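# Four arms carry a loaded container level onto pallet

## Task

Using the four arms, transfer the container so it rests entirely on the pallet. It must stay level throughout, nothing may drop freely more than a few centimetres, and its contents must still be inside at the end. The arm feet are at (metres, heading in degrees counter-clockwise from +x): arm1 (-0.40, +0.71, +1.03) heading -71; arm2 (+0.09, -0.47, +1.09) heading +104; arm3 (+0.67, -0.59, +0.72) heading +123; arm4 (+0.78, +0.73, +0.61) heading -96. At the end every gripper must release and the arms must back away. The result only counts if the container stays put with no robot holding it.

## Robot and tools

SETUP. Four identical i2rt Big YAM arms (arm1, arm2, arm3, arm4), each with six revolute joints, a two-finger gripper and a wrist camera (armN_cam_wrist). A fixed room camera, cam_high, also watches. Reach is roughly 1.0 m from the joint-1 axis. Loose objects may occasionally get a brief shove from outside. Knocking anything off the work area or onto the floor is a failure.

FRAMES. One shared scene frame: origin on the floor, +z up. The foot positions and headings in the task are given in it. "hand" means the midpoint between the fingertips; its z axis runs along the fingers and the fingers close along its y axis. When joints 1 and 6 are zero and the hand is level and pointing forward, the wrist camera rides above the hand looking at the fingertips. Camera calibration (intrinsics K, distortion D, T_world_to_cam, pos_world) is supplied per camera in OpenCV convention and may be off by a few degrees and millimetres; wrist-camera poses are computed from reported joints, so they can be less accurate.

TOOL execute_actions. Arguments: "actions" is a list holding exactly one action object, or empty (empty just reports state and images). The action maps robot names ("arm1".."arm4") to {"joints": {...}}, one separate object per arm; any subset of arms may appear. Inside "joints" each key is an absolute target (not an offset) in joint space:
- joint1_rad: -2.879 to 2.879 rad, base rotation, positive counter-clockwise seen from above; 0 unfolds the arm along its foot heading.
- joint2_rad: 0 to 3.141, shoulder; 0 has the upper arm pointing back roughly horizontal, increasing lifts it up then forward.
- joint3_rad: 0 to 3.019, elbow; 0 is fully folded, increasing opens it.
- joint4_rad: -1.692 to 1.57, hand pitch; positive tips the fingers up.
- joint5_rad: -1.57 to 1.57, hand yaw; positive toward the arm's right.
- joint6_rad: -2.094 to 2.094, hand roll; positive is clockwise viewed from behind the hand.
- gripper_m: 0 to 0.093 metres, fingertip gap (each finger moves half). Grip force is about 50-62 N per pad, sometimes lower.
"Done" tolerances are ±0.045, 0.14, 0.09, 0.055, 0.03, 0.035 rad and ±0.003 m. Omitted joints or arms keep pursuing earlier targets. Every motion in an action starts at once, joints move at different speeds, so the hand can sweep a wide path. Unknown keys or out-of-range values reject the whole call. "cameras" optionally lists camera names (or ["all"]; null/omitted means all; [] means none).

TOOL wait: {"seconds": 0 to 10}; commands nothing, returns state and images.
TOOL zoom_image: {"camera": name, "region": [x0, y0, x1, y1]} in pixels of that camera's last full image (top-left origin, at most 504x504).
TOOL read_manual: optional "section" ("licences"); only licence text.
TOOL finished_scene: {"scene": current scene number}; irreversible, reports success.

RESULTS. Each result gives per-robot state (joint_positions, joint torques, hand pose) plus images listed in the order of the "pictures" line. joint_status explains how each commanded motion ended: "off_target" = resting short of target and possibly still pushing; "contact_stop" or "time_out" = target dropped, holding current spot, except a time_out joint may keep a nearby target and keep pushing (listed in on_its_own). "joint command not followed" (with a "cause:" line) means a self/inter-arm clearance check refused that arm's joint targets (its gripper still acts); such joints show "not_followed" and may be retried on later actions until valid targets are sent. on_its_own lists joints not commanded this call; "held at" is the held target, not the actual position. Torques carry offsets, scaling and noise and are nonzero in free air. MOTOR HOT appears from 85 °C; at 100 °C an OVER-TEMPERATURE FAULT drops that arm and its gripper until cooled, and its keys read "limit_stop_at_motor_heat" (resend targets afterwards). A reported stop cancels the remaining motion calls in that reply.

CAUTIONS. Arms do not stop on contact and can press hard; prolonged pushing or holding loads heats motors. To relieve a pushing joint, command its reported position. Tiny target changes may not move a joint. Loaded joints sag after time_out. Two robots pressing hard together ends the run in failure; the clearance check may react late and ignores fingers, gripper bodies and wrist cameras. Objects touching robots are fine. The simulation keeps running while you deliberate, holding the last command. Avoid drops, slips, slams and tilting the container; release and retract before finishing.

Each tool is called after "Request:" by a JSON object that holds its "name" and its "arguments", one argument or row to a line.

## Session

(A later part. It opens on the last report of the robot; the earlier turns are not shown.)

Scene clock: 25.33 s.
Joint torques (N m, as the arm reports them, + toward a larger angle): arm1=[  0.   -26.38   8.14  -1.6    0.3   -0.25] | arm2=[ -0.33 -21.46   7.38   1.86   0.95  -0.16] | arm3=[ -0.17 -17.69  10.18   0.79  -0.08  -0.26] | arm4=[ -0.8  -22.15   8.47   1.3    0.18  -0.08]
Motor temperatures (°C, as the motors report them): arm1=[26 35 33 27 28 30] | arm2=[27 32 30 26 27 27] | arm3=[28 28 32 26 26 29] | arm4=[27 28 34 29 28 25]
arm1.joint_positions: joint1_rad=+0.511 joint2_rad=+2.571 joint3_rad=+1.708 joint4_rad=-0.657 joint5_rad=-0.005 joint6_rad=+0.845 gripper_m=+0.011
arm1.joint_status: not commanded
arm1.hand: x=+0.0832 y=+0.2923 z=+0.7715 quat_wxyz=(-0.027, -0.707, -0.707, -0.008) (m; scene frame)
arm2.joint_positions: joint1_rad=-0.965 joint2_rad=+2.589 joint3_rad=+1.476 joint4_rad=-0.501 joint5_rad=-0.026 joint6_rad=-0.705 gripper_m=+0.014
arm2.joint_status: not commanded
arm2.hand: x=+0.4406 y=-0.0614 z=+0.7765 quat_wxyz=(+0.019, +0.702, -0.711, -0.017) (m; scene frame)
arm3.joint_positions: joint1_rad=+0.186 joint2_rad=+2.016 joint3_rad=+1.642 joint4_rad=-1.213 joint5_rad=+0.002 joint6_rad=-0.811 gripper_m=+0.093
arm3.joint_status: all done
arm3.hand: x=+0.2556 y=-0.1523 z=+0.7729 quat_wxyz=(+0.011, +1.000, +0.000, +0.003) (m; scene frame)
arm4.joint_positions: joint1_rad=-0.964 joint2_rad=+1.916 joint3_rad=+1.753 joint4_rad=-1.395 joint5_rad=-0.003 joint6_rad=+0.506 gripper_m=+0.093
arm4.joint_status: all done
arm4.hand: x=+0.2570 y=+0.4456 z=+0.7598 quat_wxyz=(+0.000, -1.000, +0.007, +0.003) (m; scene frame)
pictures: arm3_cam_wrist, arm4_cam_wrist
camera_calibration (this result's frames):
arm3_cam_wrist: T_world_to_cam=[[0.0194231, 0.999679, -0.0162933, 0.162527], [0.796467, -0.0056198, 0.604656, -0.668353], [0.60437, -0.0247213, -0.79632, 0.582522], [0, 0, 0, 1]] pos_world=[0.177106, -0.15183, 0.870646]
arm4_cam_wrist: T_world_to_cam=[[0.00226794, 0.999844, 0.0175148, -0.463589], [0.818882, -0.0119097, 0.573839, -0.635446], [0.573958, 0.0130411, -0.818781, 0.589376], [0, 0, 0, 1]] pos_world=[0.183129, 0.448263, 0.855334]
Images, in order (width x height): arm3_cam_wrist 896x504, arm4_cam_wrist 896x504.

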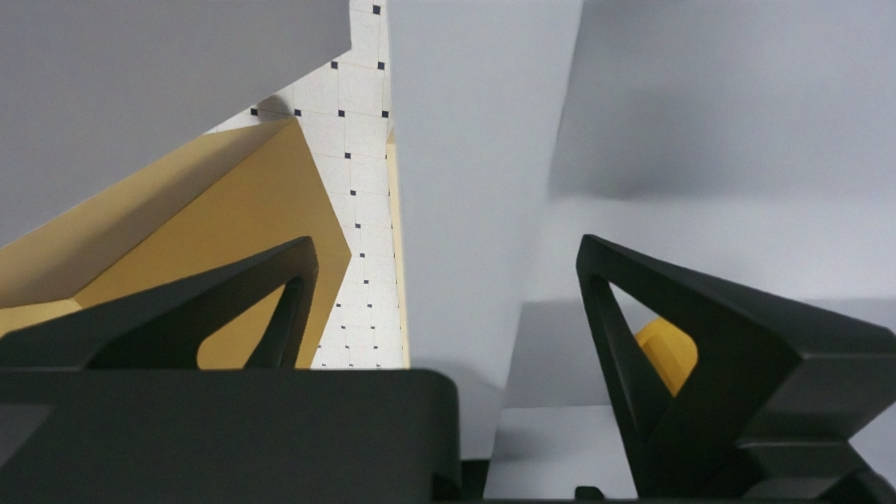

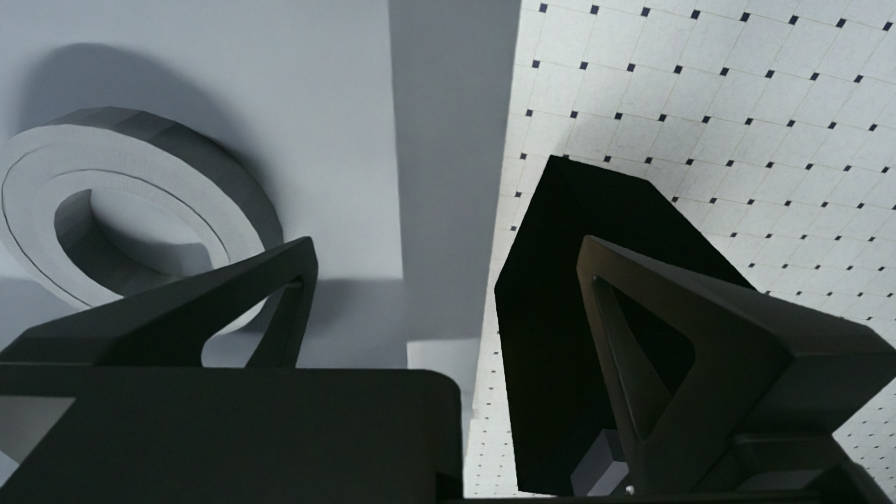

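Request:
{"name": "execute_actions", "arguments": {
  "actions": [
    {"arm3":{"joints":{"gripper_m":0}},"arm4":{"joints":{"joint2_rad":1.94,"joint3_rad":1.735,"joint4_rad":-1.35}}}
  ],
  "cameras": []
}}

Request:
{"name": "execute_actions", "arguments": {
  "actions": [
    {"arm4":{"joints":{"gripper_m":0}}}
  ],
  "cameras": ["arm4_cam_wrist"]
}}

Scene clock: 28.03 s.
Joint torques (N m, as the arm reports them, + toward a larger angle): arm1=[  0.07 -26.36   8.12  -1.63   0.32  -0.22] | arm2=[ -0.34 -21.42   7.39   1.85   0.94  -0.14] | arm3=[ -0.31 -17.72  10.15   0.8   -0.02  -0.42] | arm4=[ -0.8  -19.72   8.06   1.37   0.19  -0.08]
Motor temperatures (°C, as the motors report them): arm1=[26 35 33 27 28 30] | arm2=[27 33 30 26 28 27] | arm3=[28 29 33 26 26 29] | arm4=[27 28 34 29 28 25]
arm1.joint_positions: joint1_rad=+0.510 joint2_rad=+2.571 joint3_rad=+1.708 joint4_rad=-0.658 joint5_rad=-0.005 joint6_rad=+0.841 gripper_m=+0.011
arm1.joint_status: not commanded
arm1.hand: x=+0.0826 y=+0.2920 z=+0.7714 quat_wxyz=(-0.026, -0.706, -0.708, -0.008) (m; scene frame)
arm2.joint_positions: joint1_rad=-0.965 joint2_rad=+2.589 joint3_rad=+1.476 joint4_rad=-0.501 joint5_rad=-0.026 joint6_rad=-0.707 gripper_m=+0.014
arm2.joint_status: not commanded
arm2.hand: x=+0.4405 y=-0.0615 z=+0.7763 quat_wxyz=(+0.019, +0.703, -0.710, -0.017) (m; scene frame)
arm3.joint_positions: joint1_rad=+0.184 joint2_rad=+2.016 joint3_rad=+1.642 joint4_rad=-1.212 joint5_rad=+0.000 joint6_rad=-0.793 gripper_m=+0.012
arm3.joint_status: gripper_m off_target (ended at +0.012, target +0.000)
arm3.hand: x=+0.2561 y=-0.1515 z=+0.7728 quat_wxyz=(+0.011, +1.000, -0.010, +0.002) (m; scene frame)
arm4.joint_positions: joint1_rad=-0.964 joint2_rad=+1.916 joint3_rad=+1.734 joint4_rad=-1.359 joint5_rad=-0.003 joint6_rad=+0.506 gripper_m=+0.093
arm4.joint_status: all done
arm4.hand: x=+0.2548 y=+0.4444 z=+0.7526 quat_wxyz=(-0.004, -1.000, +0.007, +0.009) (m; scene frame)
pictures: none
No camera images: the call's "cameras" was empty. Leave "cameras" out to get every camera's image.

Scene clock: 28.73 s.
Joint torques (N m, as the arm reports them, + toward a larger angle): arm1=[  0.41 -26.41   8.07  -1.46   0.38  -0.18] | arm2=[ -0.3  -21.5    7.38   1.83   1.    -0.12] | arm3=[ -0.54 -17.34  10.21   0.5   -0.07  -0.4 ] | arm4=[ -0.81 -19.13   8.05   1.01   1.47  -0.2 ]
Motor temperatures (°C, as the motors report them): arm1=[26 36 33 27 28 30] | arm2=[27 33 30 26 28 27] | arm3=[28 29 33 26 26 29] | arm4=[27 28 34 29 28 25]
arm1.joint_positions: joint1_rad=+0.508 joint2_rad=+2.571 joint3_rad=+1.709 joint4_rad=-0.661 joint5_rad=-0.007 joint6_rad=+0.839 gripper_m=+0.011
arm1.joint_status: not commanded
arm1.hand: x=+0.0819 y=+0.2913 z=+0.7717 quat_wxyz=(-0.025, -0.706, -0.708, -0.009) (m; scene frame)
arm2.joint_positions: joint1_rad=-0.966 joint2_rad=+2.589 joint3_rad=+1.476 joint4_rad=-0.501 joint5_rad=-0.027 joint6_rad=-0.708 gripper_m=+0.014
arm2.joint_status: not commanded
arm2.hand: x=+0.4405 y=-0.0615 z=+0.7763 quat_wxyz=(+0.019, +0.704, -0.710, -0.017) (m; scene frame)
arm3.joint_positions: joint1_rad=+0.184 joint2_rad=+2.016 joint3_rad=+1.641 joint4_rad=-1.212 joint5_rad=+0.001 joint6_rad=-0.793 gripper_m=+0.012
arm3.joint_status: not commanded
arm3.hand: x=+0.2562 y=-0.1517 z=+0.7726 quat_wxyz=(+0.011, +1.000, -0.010, +0.003) (m; scene frame)
arm4.joint_positions: joint1_rad=-0.969 joint2_rad=+1.916 joint3_rad=+1.734 joint4_rad=-1.351 joint5_rad=-0.033 joint6_rad=+0.519 gripper_m=+0.014
arm4.joint_status: gripper_m off_target (ended at +0.014, target +0.000)
arm4.hand: x=+0.2540 y=+0.4413 z=+0.7527 quat_wxyz=(-0.019, -1.000, +0.015, +0.006) (m; scene frame)
pictures: arm4_cam_wrist
camera_calibration (this result's frames):
arm4_cam_wrist: T_world_to_cam=[[0.0195548, 0.999601, -0.0203966, -0.434938], [0.82291, -0.00450525, 0.568154, -0.628946], [0.567836, -0.0278947, -0.822669, 0.607865], [0, 0, 0, 1]] pos_world=[0.180903, 0.448887, 0.848539]
Images, in order (width x height): arm4_cam_wrist 896x504.

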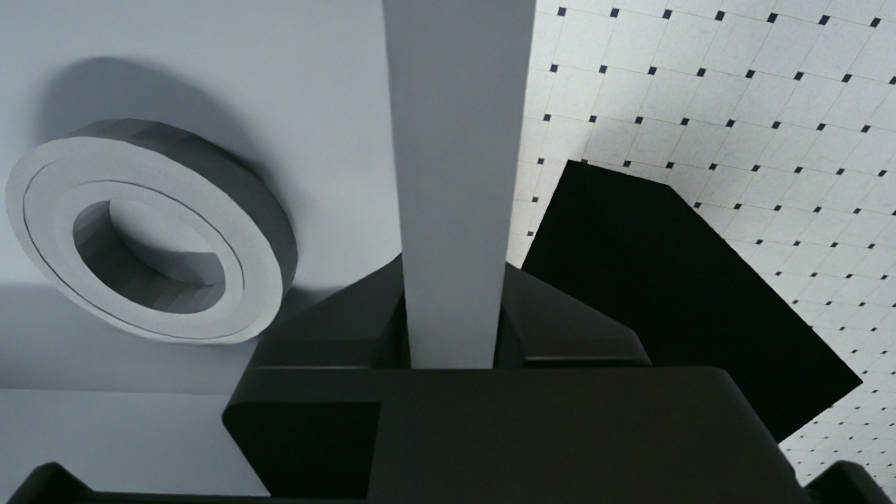

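Request:
{"name": "execute_actions", "arguments": {
  "actions": [
    {"arm3":{"joints":{"joint2_rad":1.945,"joint3_rad":1.70}},"arm4":{"joints":{"joint2_rad":1.835,"joint3_rad":1.80}},"arm1":{"joints":{"joint2_rad":2.585,"joint3_rad":1.715,"joint4_rad":-0.66}},"arm2":{"joints":{"joint2_rad":2.585,"joint3_rad":1.495,"joint4_rad":-0.502}}}
  ],
  "cameras": []
}}

Request:
{"name": "execute_actions", "arguments": {
  "actions": [
    {"arm1":{"joints":{"gripper_m":0.093}},"arm2":{"joints":{"gripper_m":0.093}}}
  ],
  "cameras": []
}}

Request:
{"name": "execute_actions", "arguments": {
  "actions": [
    {"arm1":{"joints":{"joint2_rad":2.38,"joint3_rad":1.69,"joint4_rad":-0.84}},"arm2":{"joints":{"joint2_rad":2.30,"joint3_rad":1.34,"joint4_rad":-0.61}}}
  ],
  "cameras": ["cam_high"]
}}

Scene clock: 29.63 s.
Joint torques (N m, as the arm reports them, + toward a larger angle): arm1=[  0.24 -20.55   5.25  -0.28   0.4   -0.19] | arm2=[ -0.28 -16.99   5.28   0.53   0.99  -0.12] | arm3=[  0.27 -22.56  13.84   0.65  -0.03  -0.43] | arm4=[ -0.43 -29.91  12.83   1.01   1.56  -0.22]
Motor temperatures (°C, as the motors report them): arm1=[26 36 33 27 28 30] | arm2=[27 33 30 26 28 27] | arm3=[28 29 33 26 26 29] | arm4=[27 28 34 29 28 25]
arm1.joint_positions: joint1_rad=+0.508 joint2_rad=+2.576 joint3_rad=+1.709 joint4_rad=-0.654 joint5_rad=-0.007 joint6_rad=+0.839 gripper_m=+0.011
arm1.joint_status: all done
arm1.hand: x=+0.0815 y=+0.2918 z=+0.7685 quat_wxyz=(-0.026, -0.706, -0.708, -0.009) (m; scene frame)
arm2.joint_positions: joint1_rad=-0.966 joint2_rad=+2.595 joint3_rad=+1.476 joint4_rad=-0.503 joint5_rad=-0.027 joint6_rad=-0.708 gripper_m=+0.014
arm2.joint_status: all done
arm2.hand: x=+0.4385 y=-0.0637 z=+0.7733 quat_wxyz=(+0.023, +0.704, -0.710, -0.017) (m; scene frame)
arm3.joint_positions: joint1_rad=+0.185 joint2_rad=+2.016 joint3_rad=+1.641 joint4_rad=-1.210 joint5_rad=+0.000 joint6_rad=-0.793 gripper_m=+0.012
arm3.joint_status: all done
arm3.hand: x=+0.2557 y=-0.1516 z=+0.7728 quat_wxyz=(+0.010, +1.000, -0.010, +0.002) (m; scene frame)
arm4.joint_positions: joint1_rad=-0.969 joint2_rad=+1.915 joint3_rad=+1.734 joint4_rad=-1.349 joint5_rad=-0.034 joint6_rad=+0.519 gripper_m=+0.014
arm4.joint_status: all done
arm4.hand: x=+0.2536 y=+0.4409 z=+0.7535 quat_wxyz=(-0.020, -1.000, +0.015, +0.007) (m; scene frame)
pictures: none
No camera images: the call's "cameras" was empty. Leave "cameras" out to get every camera's image.

Scene clock: 30.33 s.
Joint torques (N m, as the arm reports them, + toward a larger angle): arm1=[  0.13 -20.61   5.16  -0.17   0.12  -0.19] | arm2=[ -0.2  -17.16   5.28   0.53  -0.03  -0.05] | arm3=[ -0.39 -23.03  13.93   0.35   0.06  -0.42] | arm4=[ -0.07 -30.36  12.94   0.78   1.34  -0.2 ]
Motor temperatures (°C, as the motors report them): arm1=[26 36 33 27 28 30] | arm2=[27 33 30 26 27 27] | arm3=[28 29 33 26 26 29] | arm4=[27 28 34 29 28 25]
arm1.joint_positions: joint1_rad=+0.508 joint2_rad=+2.576 joint3_rad=+1.709 joint4_rad=-0.655 joint5_rad=-0.002 joint6_rad=+0.839 gripper_m=+0.093
arm1.joint_status: all done
arm1.hand: x=+0.0808 y=+0.2911 z=+0.7685 quat_wxyz=(-0.026, -0.706, -0.708, -0.006) (m; scene frame)
arm2.joint_positions: joint1_rad=-0.967 joint2_rad=+2.595 joint3_rad=+1.476 joint4_rad=-0.503 joint5_rad=-0.002 joint6_rad=-0.716 gripper_m=+0.093
arm2.joint_status: all done
arm2.hand: x=+0.4428 y=-0.0666 z=+0.7735 quat_wxyz=(+0.021, +0.706, -0.708, -0.005) (m; scene frame)
arm3.joint_positions: joint1_rad=+0.184 joint2_rad=+2.016 joint3_rad=+1.641 joint4_rad=-1.202 joint5_rad=-0.002 joint6_rad=-0.795 gripper_m=+0.012
arm3.joint_status: not commanded
arm3.hand: x=+0.2544 y=-0.1502 z=+0.7728 quat_wxyz=(+0.009, +1.000, -0.009, -0.002) (m; scene frame)
arm4.joint_positions: joint1_rad=-0.970 joint2_rad=+1.915 joint3_rad=+1.734 joint4_rad=-1.344 joint5_rad=-0.030 joint6_rad=+0.518 gripper_m=+0.014
arm4.joint_status: not commanded
arm4.hand: x=+0.2519 y=+0.4416 z=+0.7536 quat_wxyz=(-0.019, -1.000, +0.015, +0.010) (m; scene frame)
pictures: none
No camera images: the call's "cameras" was empty. Leave "cameras" out to get every camera's image.

Scene clock: 31.57 s.
Joint torques (N m, as the arm reports them, + toward a larger angle): arm1=[  0.24 -18.8    6.81  -0.36   0.12  -0.19] | arm2=[ -0.23 -14.2    5.72   0.54  -0.02  -0.03] | arm3=[ -0.13 -23.09  13.96   0.58   0.12  -0.4 ] | arm4=[ -0.44 -29.67  12.73   0.67   1.34  -0.17]
Motor temperatures (°C, as the motors report them): arm1=[26 36 33 27 28 30] | arm2=[27 33 30 26 27 27] | arm3=[28 29 33 26 26 29] | arm4=[27 29 35 29 28 25]
arm1.joint_positions: joint1_rad=+0.508 joint2_rad=+2.352 joint3_rad=+1.679 joint4_rad=-0.830 joint5_rad=-0.002 joint6_rad=+0.839 gripper_m=+0.093
arm1.joint_status: all done
arm1.hand: x=+0.0908 y=+0.2809 z=+0.8973 quat_wxyz=(-0.035, -0.705, -0.708, -0.006) (m; scene frame)
arm2.joint_positions: joint1_rad=-0.967 joint2_rad=+2.279 joint3_rad=+1.332 joint4_rad=-0.607 joint5_rad=-0.002 joint6_rad=-0.717 gripper_m=+0.093
arm2.joint_status: all done
arm2.hand: x=+0.4507 y=-0.0597 z=+0.9112 quat_wxyz=(-0.012, +0.706, -0.708, -0.007) (m; scene frame)
arm3.joint_positions: joint1_rad=+0.184 joint2_rad=+2.016 joint3_rad=+1.641 joint4_rad=-1.202 joint5_rad=-0.002 joint6_rad=-0.795 gripper_m=+0.012
arm3.joint_status: not commanded
arm3.hand: x=+0.2544 y=-0.1502 z=+0.7728 quat_wxyz=(+0.009, +1.000, -0.009, -0.002) (m; scene frame)
arm4.joint_positions: joint1_rad=-0.970 joint2_rad=+1.915 joint3_rad=+1.734 joint4_rad=-1.344 joint5_rad=-0.030 joint6_rad=+0.518 gripper_m=+0.014
arm4.joint_status: not commanded
arm4.hand: x=+0.2519 y=+0.4416 z=+0.7536 quat_wxyz=(-0.019, -1.000, +0.015, +0.010) (m; scene frame)
pictures: cam_high
Images, in order (width x height): cam_high 896x504.

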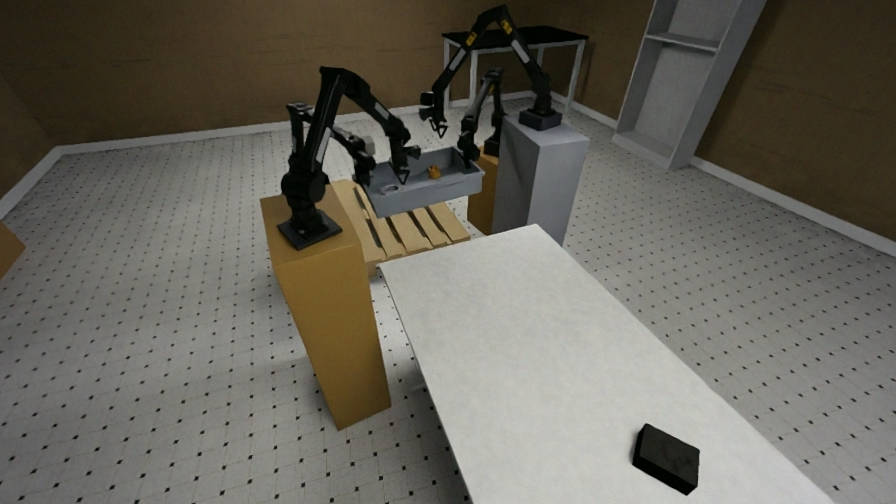

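Request:
{"name": "execute_actions", "arguments": {
  "actions": [
    {"arm1":{"joints":{"joint1_rad":-0.3,"joint2_rad":1.0,"joint3_rad":1.4}},"arm2":{"joints":{"joint2_rad":1.2,"joint3_rad":1.6,"joint4_rad":-1.2,"joint6_rad":0}},"arm3":{"joints":{"joint1_rad":0.053,"joint2_rad":1.91,"joint3_rad":1.39,"joint4_rad":-0.941,"joint6_rad":-0.93}},"arm4":{"joints":{"joint1_rad":-0.881,"joint2_rad":1.705,"joint3_rad":1.40,"joint4_rad":-1.15,"joint6_rad":0.60}}}
  ],
  "cameras": []
}}

Request:
{"name": "execute_actions", "arguments": {
  "actions": [
    {"arm3":{"joints":{"joint1_rad":-0.093,"joint2_rad":1.985,"joint3_rad":1.19,"joint4_rad":-0.688,"joint6_rad":-1.075}},"arm4":{"joints":{"joint1_rad":-0.757,"joint2_rad":1.673,"joint3_rad":1.093,"joint4_rad":-0.90,"joint6_rad":0.72}}}
  ],
  "cameras": []
}}

Request:
{"name": "execute_actions", "arguments": {
  "actions": [
    {"arm3":{"joints":{"joint1_rad":-0.266,"joint2_rad":2.10,"joint3_rad":1.08,"joint4_rad":-0.449,"joint6_rad":-1.25}},"arm4":{"joints":{"joint1_rad":-0.597,"joint2_rad":1.75,"joint3_rad":0.872,"joint4_rad":-0.63,"joint6_rad":0.875}}}
  ],
  "cameras": ["cam_high"]
}}

Scene clock: 33.67 s.
Joint torques (N m, as the arm reports them, + toward a larger angle): arm1=[ 0.63 -4.59  8.66  1.01 -0.16 -0.25] | arm2=[-0.25 -5.78  8.61  1.62  0.03  0.26] | arm3=[  0.42 -21.4   12.18  -0.19  -1.19  -0.05] | arm4=[ -0.21 -27.44  11.04  -0.23   1.18   0.05]
Motor temperatures (°C, as the motors report them): arm1=[26 35 33 27 28 30] | arm2=[27 32 31 26 27 27] | arm3=[28 30 34 26 26 29] | arm4=[27 29 35 29 28 25]
arm1.joint_positions: joint1_rad=-0.308 joint2_rad=+0.987 joint3_rad=+1.400 joint4_rad=-0.834 joint5_rad=+0.003 joint6_rad=+0.838 gripper_m=+0.093
arm1.joint_status: all done
arm1.hand: x=-0.3899 y=+0.2689 z=+1.5623 quat_wxyz=(-0.510, -0.781, -0.308, +0.186) (m; scene frame)
arm2.joint_positions: joint1_rad=-0.967 joint2_rad=+1.194 joint3_rad=+1.600 joint4_rad=-1.190 joint5_rad=-0.002 joint6_rad=-0.014 gripper_m=+0.093
arm2.joint_status: all done
arm2.hand: x=+0.4019 y=-0.1260 z=+1.5770 quat_wxyz=(-0.351, +0.385, -0.838, -0.163) (m; scene frame)
arm3.joint_positions: joint1_rad=+0.053 joint2_rad=+1.989 joint3_rad=+1.338 joint4_rad=-0.936 joint5_rad=+0.023 joint6_rad=-0.932 gripper_m=+0.012
arm3.joint_status: all done
arm3.hand: x=+0.3546 y=-0.1494 z=+0.6864 quat_wxyz=(+0.005, +1.000, -0.006, +0.011) (m; scene frame)
arm4.joint_positions: joint1_rad=-0.888 joint2_rad=+1.794 joint3_rad=+1.349 joint4_rad=-1.124 joint5_rad=-0.026 joint6_rad=+0.594 gripper_m=+0.014
arm4.joint_status: all done
arm4.hand: x=+0.3477 y=+0.4454 z=+0.6787 quat_wxyz=(-0.006, -1.000, +0.012, -0.009) (m; scene frame)
pictures: none
No camera images: the call's "cameras" was empty. Leave "cameras" out to get every camera's image.

Scene clock: 34.83 s.
Joint torques (N m, as the arm reports them, + toward a larger angle): arm1=[ 0.65 -4.86  8.68  1.   -0.16 -0.26] | arm2=[-0.28 -5.81  8.6   1.64  0.03  0.25] | arm3=[  0.04 -19.17  10.43  -0.03  -1.17  -0.13] | arm4=[  0.84 -23.19  10.45  -0.32   0.72  -0.03]
Motor temperatures (°C, as the motors report them): arm1=[26 35 33 27 28 30] | arm2=[27 32 31 26 27 27] | arm3=[28 30 34 26 26 29] | arm4=[27 29 35 29 28 25]
arm1.joint_positions: joint1_rad=-0.308 joint2_rad=+0.987 joint3_rad=+1.400 joint4_rad=-0.834 joint5_rad=+0.003 joint6_rad=+0.838 gripper_m=+0.093
arm1.joint_status: not commanded
arm1.hand: x=-0.3899 y=+0.2689 z=+1.5623 quat_wxyz=(-0.510, -0.781, -0.308, +0.186) (m; scene frame)
arm2.joint_positions: joint1_rad=-0.967 joint2_rad=+1.194 joint3_rad=+1.600 joint4_rad=-1.190 joint5_rad=-0.002 joint6_rad=-0.014 gripper_m=+0.093
arm2.joint_status: not commanded
arm2.hand: x=+0.4019 y=-0.1260 z=+1.5770 quat_wxyz=(-0.351, +0.385, -0.838, -0.163) (m; scene frame)
arm3.joint_positions: joint1_rad=-0.092 joint2_rad=+2.037 joint3_rad=+1.140 joint4_rad=-0.685 joint5_rad=+0.023 joint6_rad=-1.070 gripper_m=+0.012
arm3.joint_status: all done
arm3.hand: x=+0.4434 y=-0.1535 z=+0.6079 quat_wxyz=(+0.005, +1.000, -0.010, +0.010) (m; scene frame)
arm4.joint_positions: joint1_rad=-0.766 joint2_rad=+1.743 joint3_rad=+1.037 joint4_rad=-0.871 joint5_rad=-0.015 joint6_rad=+0.723 gripper_m=+0.014
arm4.joint_status: all done
arm4.hand: x=+0.4413 y=+0.4442 z=+0.6031 quat_wxyz=(+0.001, -1.000, +0.016, -0.010) (m; scene frame)
pictures: none
No camera images: the call's "cameras" was empty. Leave "cameras" out to get every camera's image.

Scene clock: 36.00 s.
Joint torques (N m, as the arm reports them, + toward a larger angle): arm1=[ 0.68 -4.97  8.66  1.01 -0.16 -0.25] | arm2=[-0.28 -5.73  8.6   1.65  0.03  0.25] | arm3=[  0.56 -19.01   8.3    0.17  -0.9   -0.14] | arm4=[  0.46 -18.48   8.85  -0.14   0.22  -0.06]
Motor temperatures (°C, as the motors report them): arm1=[26 35 33 27 28 30] | arm2=[27 32 31 26 27 27] | arm3=[28 30 34 26 27 29] | arm4=[27 29 35 29 28 25]
arm1.joint_positions: joint1_rad=-0.308 joint2_rad=+0.987 joint3_rad=+1.400 joint4_rad=-0.834 joint5_rad=+0.003 joint6_rad=+0.838 gripper_m=+0.093
arm1.joint_status: not commanded
arm1.hand: x=-0.3899 y=+0.2689 z=+1.5623 quat_wxyz=(-0.510, -0.781, -0.308, +0.186) (m; scene frame)
arm2.joint_positions: joint1_rad=-0.967 joint2_rad=+1.194 joint3_rad=+1.600 joint4_rad=-1.190 joint5_rad=-0.002 joint6_rad=-0.014 gripper_m=+0.093
arm2.joint_status: not commanded
arm2.hand: x=+0.4019 y=-0.1260 z=+1.5770 quat_wxyz=(-0.351, +0.385, -0.838, -0.163) (m; scene frame)
arm3.joint_positions: joint1_rad=-0.265 joint2_rad=+2.160 joint3_rad=+1.033 joint4_rad=-0.450 joint5_rad=+0.017 joint6_rad=-1.244 gripper_m=+0.012
arm3.joint_status: all done
arm3.hand: x=+0.5316 y=-0.1581 z=+0.5303 quat_wxyz=(+0.006, +1.000, -0.009, +0.006) (m; scene frame)
arm4.joint_positions: joint1_rad=-0.607 joint2_rad=+1.790 joint3_rad=+0.813 joint4_rad=-0.607 joint5_rad=-0.002 joint6_rad=+0.881 gripper_m=+0.015
arm4.joint_status: all done
arm4.hand: x=+0.5300 y=+0.4426 z=+0.5283 quat_wxyz=(+0.009, -1.000, +0.016, -0.008) (m; scene frame)
pictures: cam_high
Images, in order (width x height): cam_high 896x504.

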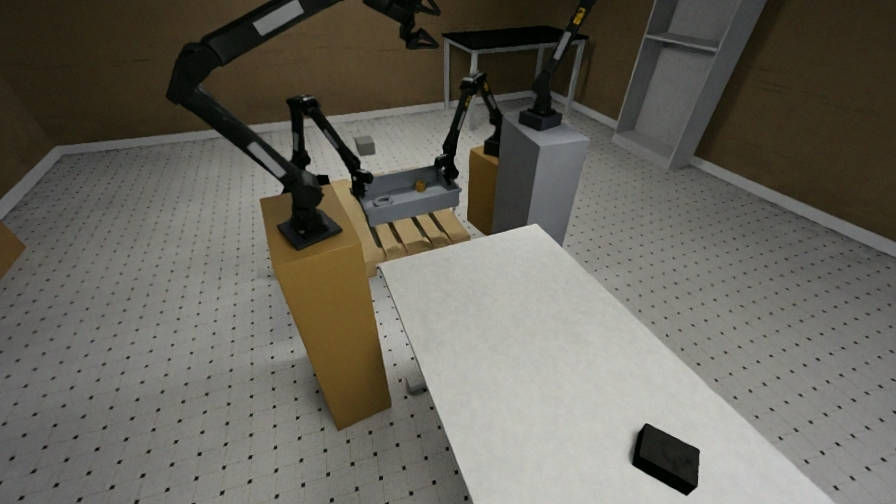

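Request:
{"name": "execute_actions", "arguments": {
  "actions": [
    {"arm3":{"joints":{"joint1_rad":-0.464,"joint2_rad":2.275,"joint4_rad":-0.25,"joint6_rad":-1.45}},"arm4":{"joints":{"joint1_rad":-0.394,"joint2_rad":1.93,"joint3_rad":0.735,"joint4_rad":-0.315,"joint6_rad":1.08}}}
  ],
  "cameras": []
}}

Request:
{"name": "execute_actions", "arguments": {
  "actions": [
    {"arm3":{"joints":{"joint1_rad":-0.65,"joint2_rad":2.49,"joint3_rad":1.195,"joint4_rad":-0.11,"joint6_rad":-1.64}},"arm4":{"joints":{"joint1_rad":-0.168,"joint2_rad":2.20,"joint3_rad":0.715,"joint4_rad":-0.015,"joint6_rad":1.305}}}
  ],
  "cameras": []
}}

Request:
{"name": "execute_actions", "arguments": {
  "actions": [
    {"arm3":{"joints":{"joint1_rad":-0.654,"joint2_rad":2.70,"joint3_rad":1.315,"joint4_rad":-0.02,"joint6_rad":-1.65}},"arm4":{"joints":{"joint2_rad":2.45,"joint3_rad":0.84,"joint4_rad":0.11}}}
  ],
  "cameras": ["arm2_cam_wrist"]
}}

Scene clock: 37.43 s.
Joint torques (N m, as the arm reports them, + toward a larger angle): arm1=[ 0.61 -4.93  8.64  1.01 -0.16 -0.25] | arm2=[-0.24 -5.81  8.59  1.64  0.02  0.25] | arm3=[  0.41 -20.21   6.8    0.43  -0.51  -0.08] | arm4=[ -0.26 -18.03   5.82   0.35  -0.19  -0.03]
Motor temperatures (°C, as the motors report them): arm1=[26 34 34 27 28 30] | arm2=[27 32 31 26 27 27] | arm3=[28 30 33 26 27 29] | arm4=[27 29 35 29 28 25]
arm1.joint_positions: joint1_rad=-0.308 joint2_rad=+0.987 joint3_rad=+1.400 joint4_rad=-0.834 joint5_rad=+0.003 joint6_rad=+0.838 gripper_m=+0.093
arm1.joint_status: not commanded
arm1.hand: x=-0.3899 y=+0.2689 z=+1.5623 quat_wxyz=(-0.510, -0.781, -0.308, +0.186) (m; scene frame)
arm2.joint_positions: joint1_rad=-0.967 joint2_rad=+1.194 joint3_rad=+1.600 joint4_rad=-1.190 joint5_rad=-0.002 joint6_rad=-0.014 gripper_m=+0.093
arm2.joint_status: not commanded
arm2.hand: x=+0.4019 y=-0.1260 z=+1.5770 quat_wxyz=(-0.351, +0.385, -0.838, -0.163) (m; scene frame)
arm3.joint_positions: joint1_rad=-0.467 joint2_rad=+2.355 joint3_rad=+1.030 joint4_rad=-0.258 joint5_rad=+0.009 joint6_rad=-1.452 gripper_m=+0.013
arm3.joint_status: all done
arm3.hand: x=+0.6214 y=-0.1650 z=+0.4474 quat_wxyz=(+0.011, +1.000, -0.006, +0.002) (m; scene frame)
arm4.joint_positions: joint1_rad=-0.400 joint2_rad=+1.977 joint3_rad=+0.689 joint4_rad=-0.305 joint5_rad=+0.007 joint6_rad=+1.083 gripper_m=+0.015
arm4.joint_status: all done
arm4.hand: x=+0.6161 y=+0.4389 z=+0.4444 quat_wxyz=(+0.016, -1.000, +0.013, -0.005) (m; scene frame)
pictures: none
No camera images: the call's "cameras" was empty. Leave "cameras" out to get every camera's image.

Scene clock: 38.63 s.
Joint torques (N m, as the arm reports them, + toward a larger angle): arm1=[ 0.6  -4.86  8.66  1.01 -0.16 -0.25] | arm2=[-0.29 -5.81  8.59  1.65  0.03  0.25] | arm3=[  1.81 -21.11   6.73   0.41  -0.22   0.02] | arm4=[ -0.88 -19.19   3.25   0.93  -0.39  -0.09]
Motor temperatures (°C, as the motors report them): arm1=[26 34 34 27 28 30] | arm2=[27 32 31 26 27 27] | arm3=[28 30 33 26 27 29] | arm4=[27 29 35 29 28 25]
arm1.joint_positions: joint1_rad=-0.308 joint2_rad=+0.987 joint3_rad=+1.400 joint4_rad=-0.834 joint5_rad=+0.003 joint6_rad=+0.838 gripper_m=+0.093
arm1.joint_status: not commanded
arm1.hand: x=-0.3899 y=+0.2689 z=+1.5623 quat_wxyz=(-0.510, -0.781, -0.308, +0.186) (m; scene frame)
arm2.joint_positions: joint1_rad=-0.967 joint2_rad=+1.194 joint3_rad=+1.600 joint4_rad=-1.190 joint5_rad=-0.002 joint6_rad=-0.014 gripper_m=+0.093
arm2.joint_status: not commanded
arm2.hand: x=+0.4019 y=-0.1260 z=+1.5770 quat_wxyz=(-0.351, +0.385, -0.838, -0.163) (m; scene frame)
arm3.joint_positions: joint1_rad=-0.664 joint2_rad=+2.577 joint3_rad=+1.133 joint4_rad=-0.123 joint5_rad=+0.004 joint6_rad=-1.652 gripper_m=+0.012
arm3.joint_status: all done
arm3.hand: x=+0.7038 y=-0.1653 z=+0.3637 quat_wxyz=(+0.004, +1.000, -0.004, -0.001) (m; scene frame)
arm4.joint_positions: joint1_rad=-0.167 joint2_rad=+2.248 joint3_rad=+0.672 joint4_rad=-0.017 joint5_rad=+0.011 joint6_rad=+1.312 gripper_m=+0.015
arm4.joint_status: all done
arm4.hand: x=+0.6960 y=+0.4384 z=+0.3614 quat_wxyz=(+0.017, -1.000, +0.010, +0.000) (m; scene frame)
pictures: none
No camera images: the call's "cameras" was empty. Leave "cameras" out to get every camera's image.

Scene clock: 39.63 s.
Joint torques (N m, as the arm reports them, + toward a larger angle): arm1=[ 0.58 -5.02  8.65  1.01 -0.16 -0.25] | arm2=[-0.34 -5.77  8.6   1.66  0.03  0.25] | arm3=[  1.19 -21.49   5.64   0.52  -0.09  -0.09] | arm4=[ -1.17 -22.35   0.91   1.05  -0.39  -0.04]
Motor temperatures (°C, as the motors report them): arm1=[26 34 34 27 28 30] | arm2=[27 31 31 26 27 27] | arm3=[28 31 33 26 27 29] | arm4=[27 29 35 29 28 25]
arm1.joint_positions: joint1_rad=-0.308 joint2_rad=+0.987 joint3_rad=+1.400 joint4_rad=-0.834 joint5_rad=+0.003 joint6_rad=+0.838 gripper_m=+0.093
arm1.joint_status: not commanded
arm1.hand: x=-0.3899 y=+0.2689 z=+1.5623 quat_wxyz=(-0.510, -0.781, -0.308, +0.186) (m; scene frame)
arm2.joint_positions: joint1_rad=-0.967 joint2_rad=+1.194 joint3_rad=+1.600 joint4_rad=-1.190 joint5_rad=-0.002 joint6_rad=-0.014 gripper_m=+0.093
arm2.joint_status: not commanded
arm2.hand: x=+0.4019 y=-0.1260 z=+1.5770 quat_wxyz=(-0.351, +0.385, -0.838, -0.163) (m; scene frame)
arm3.joint_positions: joint1_rad=-0.664 joint2_rad=+2.789 joint3_rad=+1.257 joint4_rad=-0.038 joint5_rad=+0.001 joint6_rad=-1.652 gripper_m=+0.012
arm3.joint_status: all done
arm3.hand: x=+0.7018 y=-0.1785 z=+0.2825 quat_wxyz=(+0.006, +1.000, -0.004, -0.002) (m; scene frame)
arm4.joint_positions: joint1_rad=-0.167 joint2_rad=+2.509 joint3_rad=+0.816 joint4_rad=+0.107 joint5_rad=+0.011 joint6_rad=+1.310 gripper_m=+0.015
arm4.joint_status: all done
arm4.hand: x=+0.6929 y=+0.4271 z=+0.2805 quat_wxyz=(+0.013, -1.000, +0.010, +0.001) (m; scene frame)
pictures: arm2_cam_wrist
camera_calibration (this result's frames):
arm2_cam_wrist: T_world_to_cam=[[0.760851, -0.648906, -0.00506565, -0.380934], [-0.639706, -0.748708, -0.173818, 0.441078], [0.108999, 0.13549, -0.984765, 1.64801], [0, 0, 0, 1]] pos_world=[0.392363, -0.140242, 1.69764]
Images, in order (width x height): arm2_cam_wrist 896x504.

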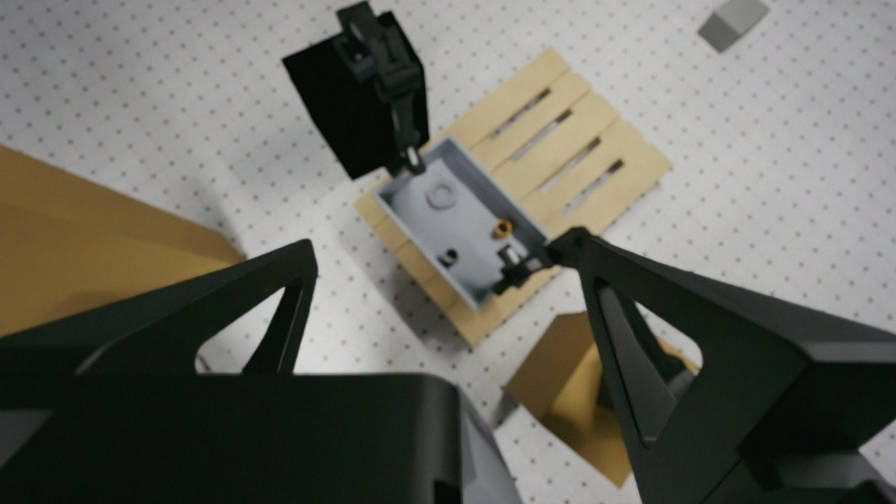

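Request:
{"name": "execute_actions", "arguments": {
  "actions": [
    {"arm3":{"joints":{"joint2_rad":2.81,"joint3_rad":1.40,"joint4_rad":0.0}},"arm4":{"joints":{"joint2_rad":2.56,"joint3_rad":0.93,"joint4_rad":0.14}}}
  ],
  "cameras": []
}}

Request:
{"name": "execute_actions", "arguments": {
  "actions": [
    {"arm3":{"joints":{"joint2_rad":2.89,"joint3_rad":1.46,"joint4_rad":0.02}},"arm4":{"joints":{"joint2_rad":2.65,"joint3_rad":0.995,"joint4_rad":0.165}}}
  ],
  "cameras": []
}}

Scene clock: 40.80 s.
Joint torques (N m, as the arm reports them, + toward a larger angle): arm1=[ 0.64 -4.91  8.66  1.03 -0.16 -0.25] | arm2=[-0.19 -5.73  8.59  1.65  0.02  0.25] | arm3=[  0.72 -20.83   5.63   0.61  -0.09  -0.06] | arm4=[ -0.66 -22.21   1.17   1.03  -0.4   -0.04]
Motor temperatures (°C, as the motors report them): arm1=[26 34 34 27 28 30] | arm2=[27 31 31 26 27 27] | arm3=[28 31 33 26 27 29] | arm4=[27 29 34 29 28 25]
arm1.joint_positions: joint1_rad=-0.308 joint2_rad=+0.987 joint3_rad=+1.400 joint4_rad=-0.834 joint5_rad=+0.003 joint6_rad=+0.838 gripper_m=+0.093
arm1.joint_status: not commanded
arm1.hand: x=-0.3899 y=+0.2689 z=+1.5623 quat_wxyz=(-0.510, -0.781, -0.308, +0.186) (m; scene frame)
arm2.joint_positions: joint1_rad=-0.967 joint2_rad=+1.194 joint3_rad=+1.600 joint4_rad=-1.190 joint5_rad=-0.002 joint6_rad=-0.014 gripper_m=+0.093
arm2.joint_status: not commanded
arm2.hand: x=+0.4019 y=-0.1260 z=+1.5770 quat_wxyz=(-0.351, +0.385, -0.838, -0.163) (m; scene frame)
arm3.joint_positions: joint1_rad=-0.664 joint2_rad=+2.895 joint3_rad=+1.340 joint4_rad=-0.017 joint5_rad=+0.001 joint6_rad=-1.654 gripper_m=+0.012
arm3.joint_status: all done
arm3.hand: x=+0.7011 y=-0.1832 z=+0.2419 quat_wxyz=(+0.007, +1.000, -0.004, -0.002) (m; scene frame)
arm4.joint_positions: joint1_rad=-0.167 joint2_rad=+2.624 joint3_rad=+0.902 joint4_rad=+0.136 joint5_rad=+0.011 joint6_rad=+1.309 gripper_m=+0.015
arm4.joint_status: all done
arm4.hand: x=+0.6913 y=+0.4216 z=+0.2414 quat_wxyz=(+0.013, -1.000, +0.009, +0.001) (m; scene frame)
pictures: none
No camera images: the call's "cameras" was empty. Leave "cameras" out to get every camera's image.

Scene clock: 41.60 s.
Joint torques (N m, as the arm reports them, + toward a larger angle): arm1=[ 0.62 -4.9   8.65  1.01 -0.16 -0.25] | arm2=[-0.32 -5.71  8.59  1.65  0.02  0.25] | arm3=[  1.59 -20.5    5.02   0.69  -0.65  -0.05] | arm4=[ -0.07 -21.11   1.82   1.3    0.06   0.  ]
Motor temperatures (°C, as the motors report them): arm1=[26 34 34 27 28 30] | arm2=[27 31 31 26 27 27] | arm3=[28 31 33 26 27 29] | arm4=[27 29 34 29 28 25]
arm1.joint_positions: joint1_rad=-0.308 joint2_rad=+0.987 joint3_rad=+1.400 joint4_rad=-0.834 joint5_rad=+0.003 joint6_rad=+0.838 gripper_m=+0.093
arm1.joint_status: not commanded
arm1.hand: x=-0.3899 y=+0.2689 z=+1.5623 quat_wxyz=(-0.510, -0.781, -0.308, +0.186) (m; scene frame)
arm2.joint_positions: joint1_rad=-0.967 joint2_rad=+1.194 joint3_rad=+1.600 joint4_rad=-1.190 joint5_rad=-0.002 joint6_rad=-0.014 gripper_m=+0.093
arm2.joint_status: not commanded
arm2.hand: x=+0.4019 y=-0.1260 z=+1.5770 quat_wxyz=(-0.351, +0.385, -0.838, -0.163) (m; scene frame)
arm3.joint_positions: joint1_rad=-0.662 joint2_rad=+2.971 joint3_rad=+1.404 joint4_rad=+0.003 joint5_rad=+0.012 joint6_rad=-1.654 gripper_m=+0.012
arm3.joint_status: all done
arm3.hand: x=+0.7022 y=-0.1851 z=+0.2128 quat_wxyz=(+0.003, +1.000, -0.003, +0.003) (m; scene frame)
arm4.joint_positions: joint1_rad=-0.170 joint2_rad=+2.696 joint3_rad=+0.956 joint4_rad=+0.155 joint5_rad=+0.001 joint6_rad=+1.303 gripper_m=+0.015
arm4.joint_status: all done
arm4.hand: x=+0.6918 y=+0.4198 z=+0.2158 quat_wxyz=(+0.011, -1.000, +0.008, -0.004) (m; scene frame)
pictures: none
No camera images: the call's "cameras" was empty. Leave "cameras" out to get every camera's image.

Request:
{"name": "execute_actions", "arguments": {
  "actions": [
    {"arm3":{"joints":{"joint2_rad":2.97,"joint3_rad":1.415}},"arm4":{"joints":{"joint2_rad":2.70,"joint3_rad":0.96}}}
  ],
  "cameras": []
}}

Request:
{"name": "execute_actions", "arguments": {
  "actions": [
    {"arm3":{"joints":{"gripper_m":0.093}},"arm4":{"joints":{"gripper_m":0.093}}}
  ],
  "cameras": []
}}

Scene clock: 42.50 s.
Joint torques (N m, as the arm reports them, + toward a larger angle): arm1=[ 0.65 -4.87  8.67  1.   -0.16 -0.25] | arm2=[-0.24 -5.76  8.61  1.64  0.03  0.25] | arm3=[  0.99 -16.49   0.82  -0.04  -0.65  -0.04] | arm4=[ -0.55 -16.26  -0.69   0.85   0.09   0.05]
Motor temperatures (°C, as the motors report them): arm1=[26 33 34 27 28 30] | arm2=[27 31 31 26 27 27] | arm3=[28 31 33 26 27 29] | arm4=[27 29 34 29 28 25]
arm1.joint_positions: joint1_rad=-0.308 joint2_rad=+0.987 joint3_rad=+1.400 joint4_rad=-0.834 joint5_rad=+0.003 joint6_rad=+0.838 gripper_m=+0.093
arm1.joint_status: not commanded
arm1.hand: x=-0.3899 y=+0.2689 z=+1.5623 quat_wxyz=(-0.510, -0.781, -0.308, +0.186) (m; scene frame)
arm2.joint_positions: joint1_rad=-0.967 joint2_rad=+1.194 joint3_rad=+1.600 joint4_rad=-1.190 joint5_rad=-0.002 joint6_rad=-0.014 gripper_m=+0.093
arm2.joint_status: not commanded
arm2.hand: x=+0.4019 y=-0.1260 z=+1.5770 quat_wxyz=(-0.351, +0.385, -0.838, -0.163) (m; scene frame)
arm3.joint_positions: joint1_rad=-0.662 joint2_rad=+2.992 joint3_rad=+1.409 joint4_rad=+0.028 joint5_rad=+0.012 joint6_rad=-1.654 gripper_m=+0.012
arm3.joint_status: all done
arm3.hand: x=+0.7018 y=-0.1890 z=+0.2049 quat_wxyz=(-0.002, +1.000, -0.003, +0.004) (m; scene frame)
arm4.joint_positions: joint1_rad=-0.170 joint2_rad=+2.699 joint3_rad=+0.954 joint4_rad=+0.165 joint5_rad=+0.000 joint6_rad=+1.303 gripper_m=+0.014
arm4.joint_status: all done
arm4.hand: x=+0.6920 y=+0.4202 z=+0.2150 quat_wxyz=(+0.009, -1.000, +0.008, -0.004) (m; scene frame)
pictures: none
No camera images: the call's "cameras" was empty. Leave "cameras" out to get every camera's image.

Scene clock: 43.20 s.
Joint torques (N m, as the arm reports them, + toward a larger angle): arm1=[ 0.59 -4.93  8.66  1.02 -0.16 -0.26] | arm2=[-0.31 -5.75  8.62  1.64  0.03  0.25] | arm3=[  1.56 -16.68   0.73  -0.16  -0.22  -0.04] | arm4=[ -0.21 -16.25  -0.91   0.86   0.08   0.01]
Motor temperatures (°C, as the motors report them): arm1=[26 33 34 27 28 30] | arm2=[27 31 31 26 27 27] | arm3=[28 31 33 26 27 29] | arm4=[27 29 34 29 28 25]
arm1.joint_positions: joint1_rad=-0.308 joint2_rad=+0.987 joint3_rad=+1.400 joint4_rad=-0.834 joint5_rad=+0.003 joint6_rad=+0.838 gripper_m=+0.093
arm1.joint_status: not commanded
arm1.hand: x=-0.3899 y=+0.2689 z=+1.5623 quat_wxyz=(-0.510, -0.781, -0.308, +0.186) (m; scene frame)
arm2.joint_positions: joint1_rad=-0.967 joint2_rad=+1.194 joint3_rad=+1.600 joint4_rad=-1.190 joint5_rad=-0.002 joint6_rad=-0.014 gripper_m=+0.093
arm2.joint_status: not commanded
arm2.hand: x=+0.4019 y=-0.1260 z=+1.5770 quat_wxyz=(-0.351, +0.385, -0.838, -0.163) (m; scene frame)
arm3.joint_positions: joint1_rad=-0.662 joint2_rad=+2.990 joint3_rad=+1.411 joint4_rad=+0.028 joint5_rad=+0.004 joint6_rad=-1.654 gripper_m=+0.093
arm3.joint_status: all done
arm3.hand: x=+0.7005 y=-0.1862 z=+0.2056 quat_wxyz=(-0.004, +1.000, -0.003, +0.000) (m; scene frame)
arm4.joint_positions: joint1_rad=-0.170 joint2_rad=+2.699 joint3_rad=+0.958 joint4_rad=+0.165 joint5_rad=+0.001 joint6_rad=+1.303 gripper_m=+0.093
arm4.joint_status: all done
arm4.hand: x=+0.6914 y=+0.4184 z=+0.2146 quat_wxyz=(+0.008, -1.000, +0.008, -0.003) (m; scene frame)
pictures: none
No camera images: the call's "cameras" was empty. Leave "cameras" out to get every camera's image.

Request:
{"name": "execute_actions", "arguments": {
  "actions": [
    {"arm3":{"joints":{"joint2_rad":2.70,"joint3_rad":1.155,"joint4_rad":-0.05}},"arm4":{"joints":{"joint2_rad":2.37,"joint3_rad":0.74,"joint4_rad":0.06}}}
  ],
  "cameras": []
}}

Request:
{"name": "execute_actions", "arguments": {
  "actions": [
    {"arm3":{"joints":{"joint2_rad":1.5,"joint3_rad":0.9,"joint4_rad":-0.8}},"arm4":{"joints":{"joint2_rad":1.3,"joint3_rad":0.8,"joint4_rad":-0.8}}}
  ],
  "cameras": ["arm2_cam_wrist","cam_high"]
}}

Scene clock: 44.47 s.
Joint torques (N m, as the arm reports them, + toward a larger angle): arm1=[ 0.65 -4.87  8.67  1.01 -0.16 -0.26] | arm2=[-0.23 -5.75  8.61  1.66  0.03  0.25] | arm3=[  0.96 -13.82   0.53  -0.36  -0.22  -0.01] | arm4=[ -0.9  -14.46  -0.43   0.68   0.15   0.  ]
Motor temperatures (°C, as the motors report them): arm1=[26 33 34 27 28 30] | arm2=[27 31 31 26 27 27] | arm3=[28 31 32 26 27 29] | arm4=[27 29 33 29 28 25]
arm1.joint_positions: joint1_rad=-0.308 joint2_rad=+0.987 joint3_rad=+1.400 joint4_rad=-0.834 joint5_rad=+0.003 joint6_rad=+0.838 gripper_m=+0.093
arm1.joint_status: not commanded
arm1.hand: x=-0.3899 y=+0.2689 z=+1.5623 quat_wxyz=(-0.510, -0.781, -0.308, +0.186) (m; scene frame)
arm2.joint_positions: joint1_rad=-0.967 joint2_rad=+1.194 joint3_rad=+1.600 joint4_rad=-1.190 joint5_rad=-0.002 joint6_rad=-0.014 gripper_m=+0.093
arm2.joint_status: not commanded
arm2.hand: x=+0.4019 y=-0.1260 z=+1.5770 quat_wxyz=(-0.351, +0.385, -0.838, -0.163) (m; scene frame)
arm3.joint_positions: joint1_rad=-0.662 joint2_rad=+2.688 joint3_rad=+1.158 joint4_rad=-0.037 joint5_rad=+0.004 joint6_rad=-1.654 gripper_m=+0.093
arm3.joint_status: all done
arm3.hand: x=+0.7012 y=-0.1847 z=+0.3209 quat_wxyz=(+0.004, +1.000, -0.003, -0.001) (m; scene frame)
arm4.joint_positions: joint1_rad=-0.170 joint2_rad=+2.365 joint3_rad=+0.743 joint4_rad=+0.065 joint5_rad=-0.001 joint6_rad=+1.303 gripper_m=+0.093
arm4.joint_status: all done
arm4.hand: x=+0.6919 y=+0.4205 z=+0.3259 quat_wxyz=(-0.002, -1.000, +0.008, -0.001) (m; scene frame)
pictures: none
No camera images: the call's "cameras" was empty. Leave "cameras" out to get every camera's image.

Scene clock: 46.07 s.
Joint torques (N m, as the arm reports them, + toward a larger angle): arm1=[ 0.64 -4.88  8.65  1.01 -0.16 -0.25] | arm2=[-0.3  -5.81  8.6   1.66  0.03  0.25] | arm3=[ 1.12 -9.5   8.25 -0.22 -0.22 -0.01] | arm4=[ -0.5  -10.9    8.19   1.01   0.14  -0.01]
Motor temperatures (°C, as the motors report them): arm1=[26 33 34 27 28 30] | arm2=[27 31 32 26 27 27] | arm3=[28 31 32 26 26 29] | arm4=[27 29 33 29 28 25]
arm1.joint_positions: joint1_rad=-0.308 joint2_rad=+0.987 joint3_rad=+1.400 joint4_rad=-0.834 joint5_rad=+0.003 joint6_rad=+0.838 gripper_m=+0.093
arm1.joint_status: not commanded
arm1.hand: x=-0.3899 y=+0.2689 z=+1.5623 quat_wxyz=(-0.510, -0.781, -0.308, +0.186) (m; scene frame)
arm2.joint_positions: joint1_rad=-0.967 joint2_rad=+1.194 joint3_rad=+1.600 joint4_rad=-1.190 joint5_rad=-0.002 joint6_rad=-0.014 gripper_m=+0.093
arm2.joint_status: not commanded
arm2.hand: x=+0.4019 y=-0.1260 z=+1.5770 quat_wxyz=(-0.351, +0.385, -0.838, -0.163) (m; scene frame)
arm3.joint_positions: joint1_rad=-0.662 joint2_rad=+1.506 joint3_rad=+0.901 joint4_rad=-0.781 joint5_rad=+0.004 joint6_rad=-1.654 gripper_m=+0.093
arm3.joint_status: all done
arm3.hand: x=+0.7053 y=-0.1638 z=+0.7666 quat_wxyz=(-0.086, +0.996, -0.003, +0.007) (m; scene frame)
arm4.joint_positions: joint1_rad=-0.170 joint2_rad=+1.304 joint3_rad=+0.789 joint4_rad=-0.792 joint5_rad=-0.001 joint6_rad=+1.303 gripper_m=+0.093
arm4.joint_status: all done
arm4.hand: x=+0.6730 y=+0.3588 z=+0.6934 quat_wxyz=(-0.122, -0.992, +0.008, +0.033) (m; scene frame)
pictures: arm2_cam_wrist, cam_high
camera_calibration (this result's frames):
arm2_cam_wrist: T_world_to_cam=[[0.760851, -0.648906, -0.00506565, -0.380934], [-0.639706, -0.748708, -0.173818, 0.441078], [0.108999, 0.13549, -0.984765, 1.64801], [0, 0, 0, 1]] pos_world=[0.392363, -0.140242, 1.69764]
Images, in order (width x height): arm2_cam_wrist 896x504, cam_high 896x504.

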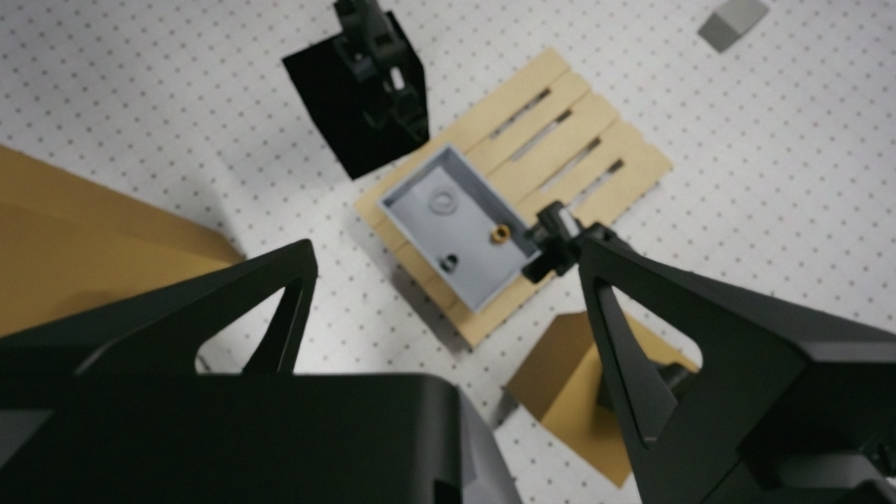

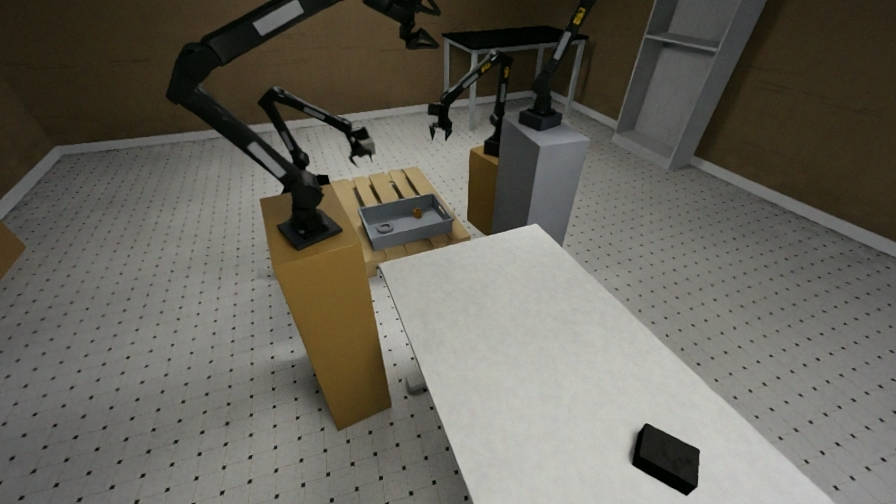

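Request:
{"name": "finished_scene", "arguments": {
  "scene": 2
}}

The scene is finished: the task was done.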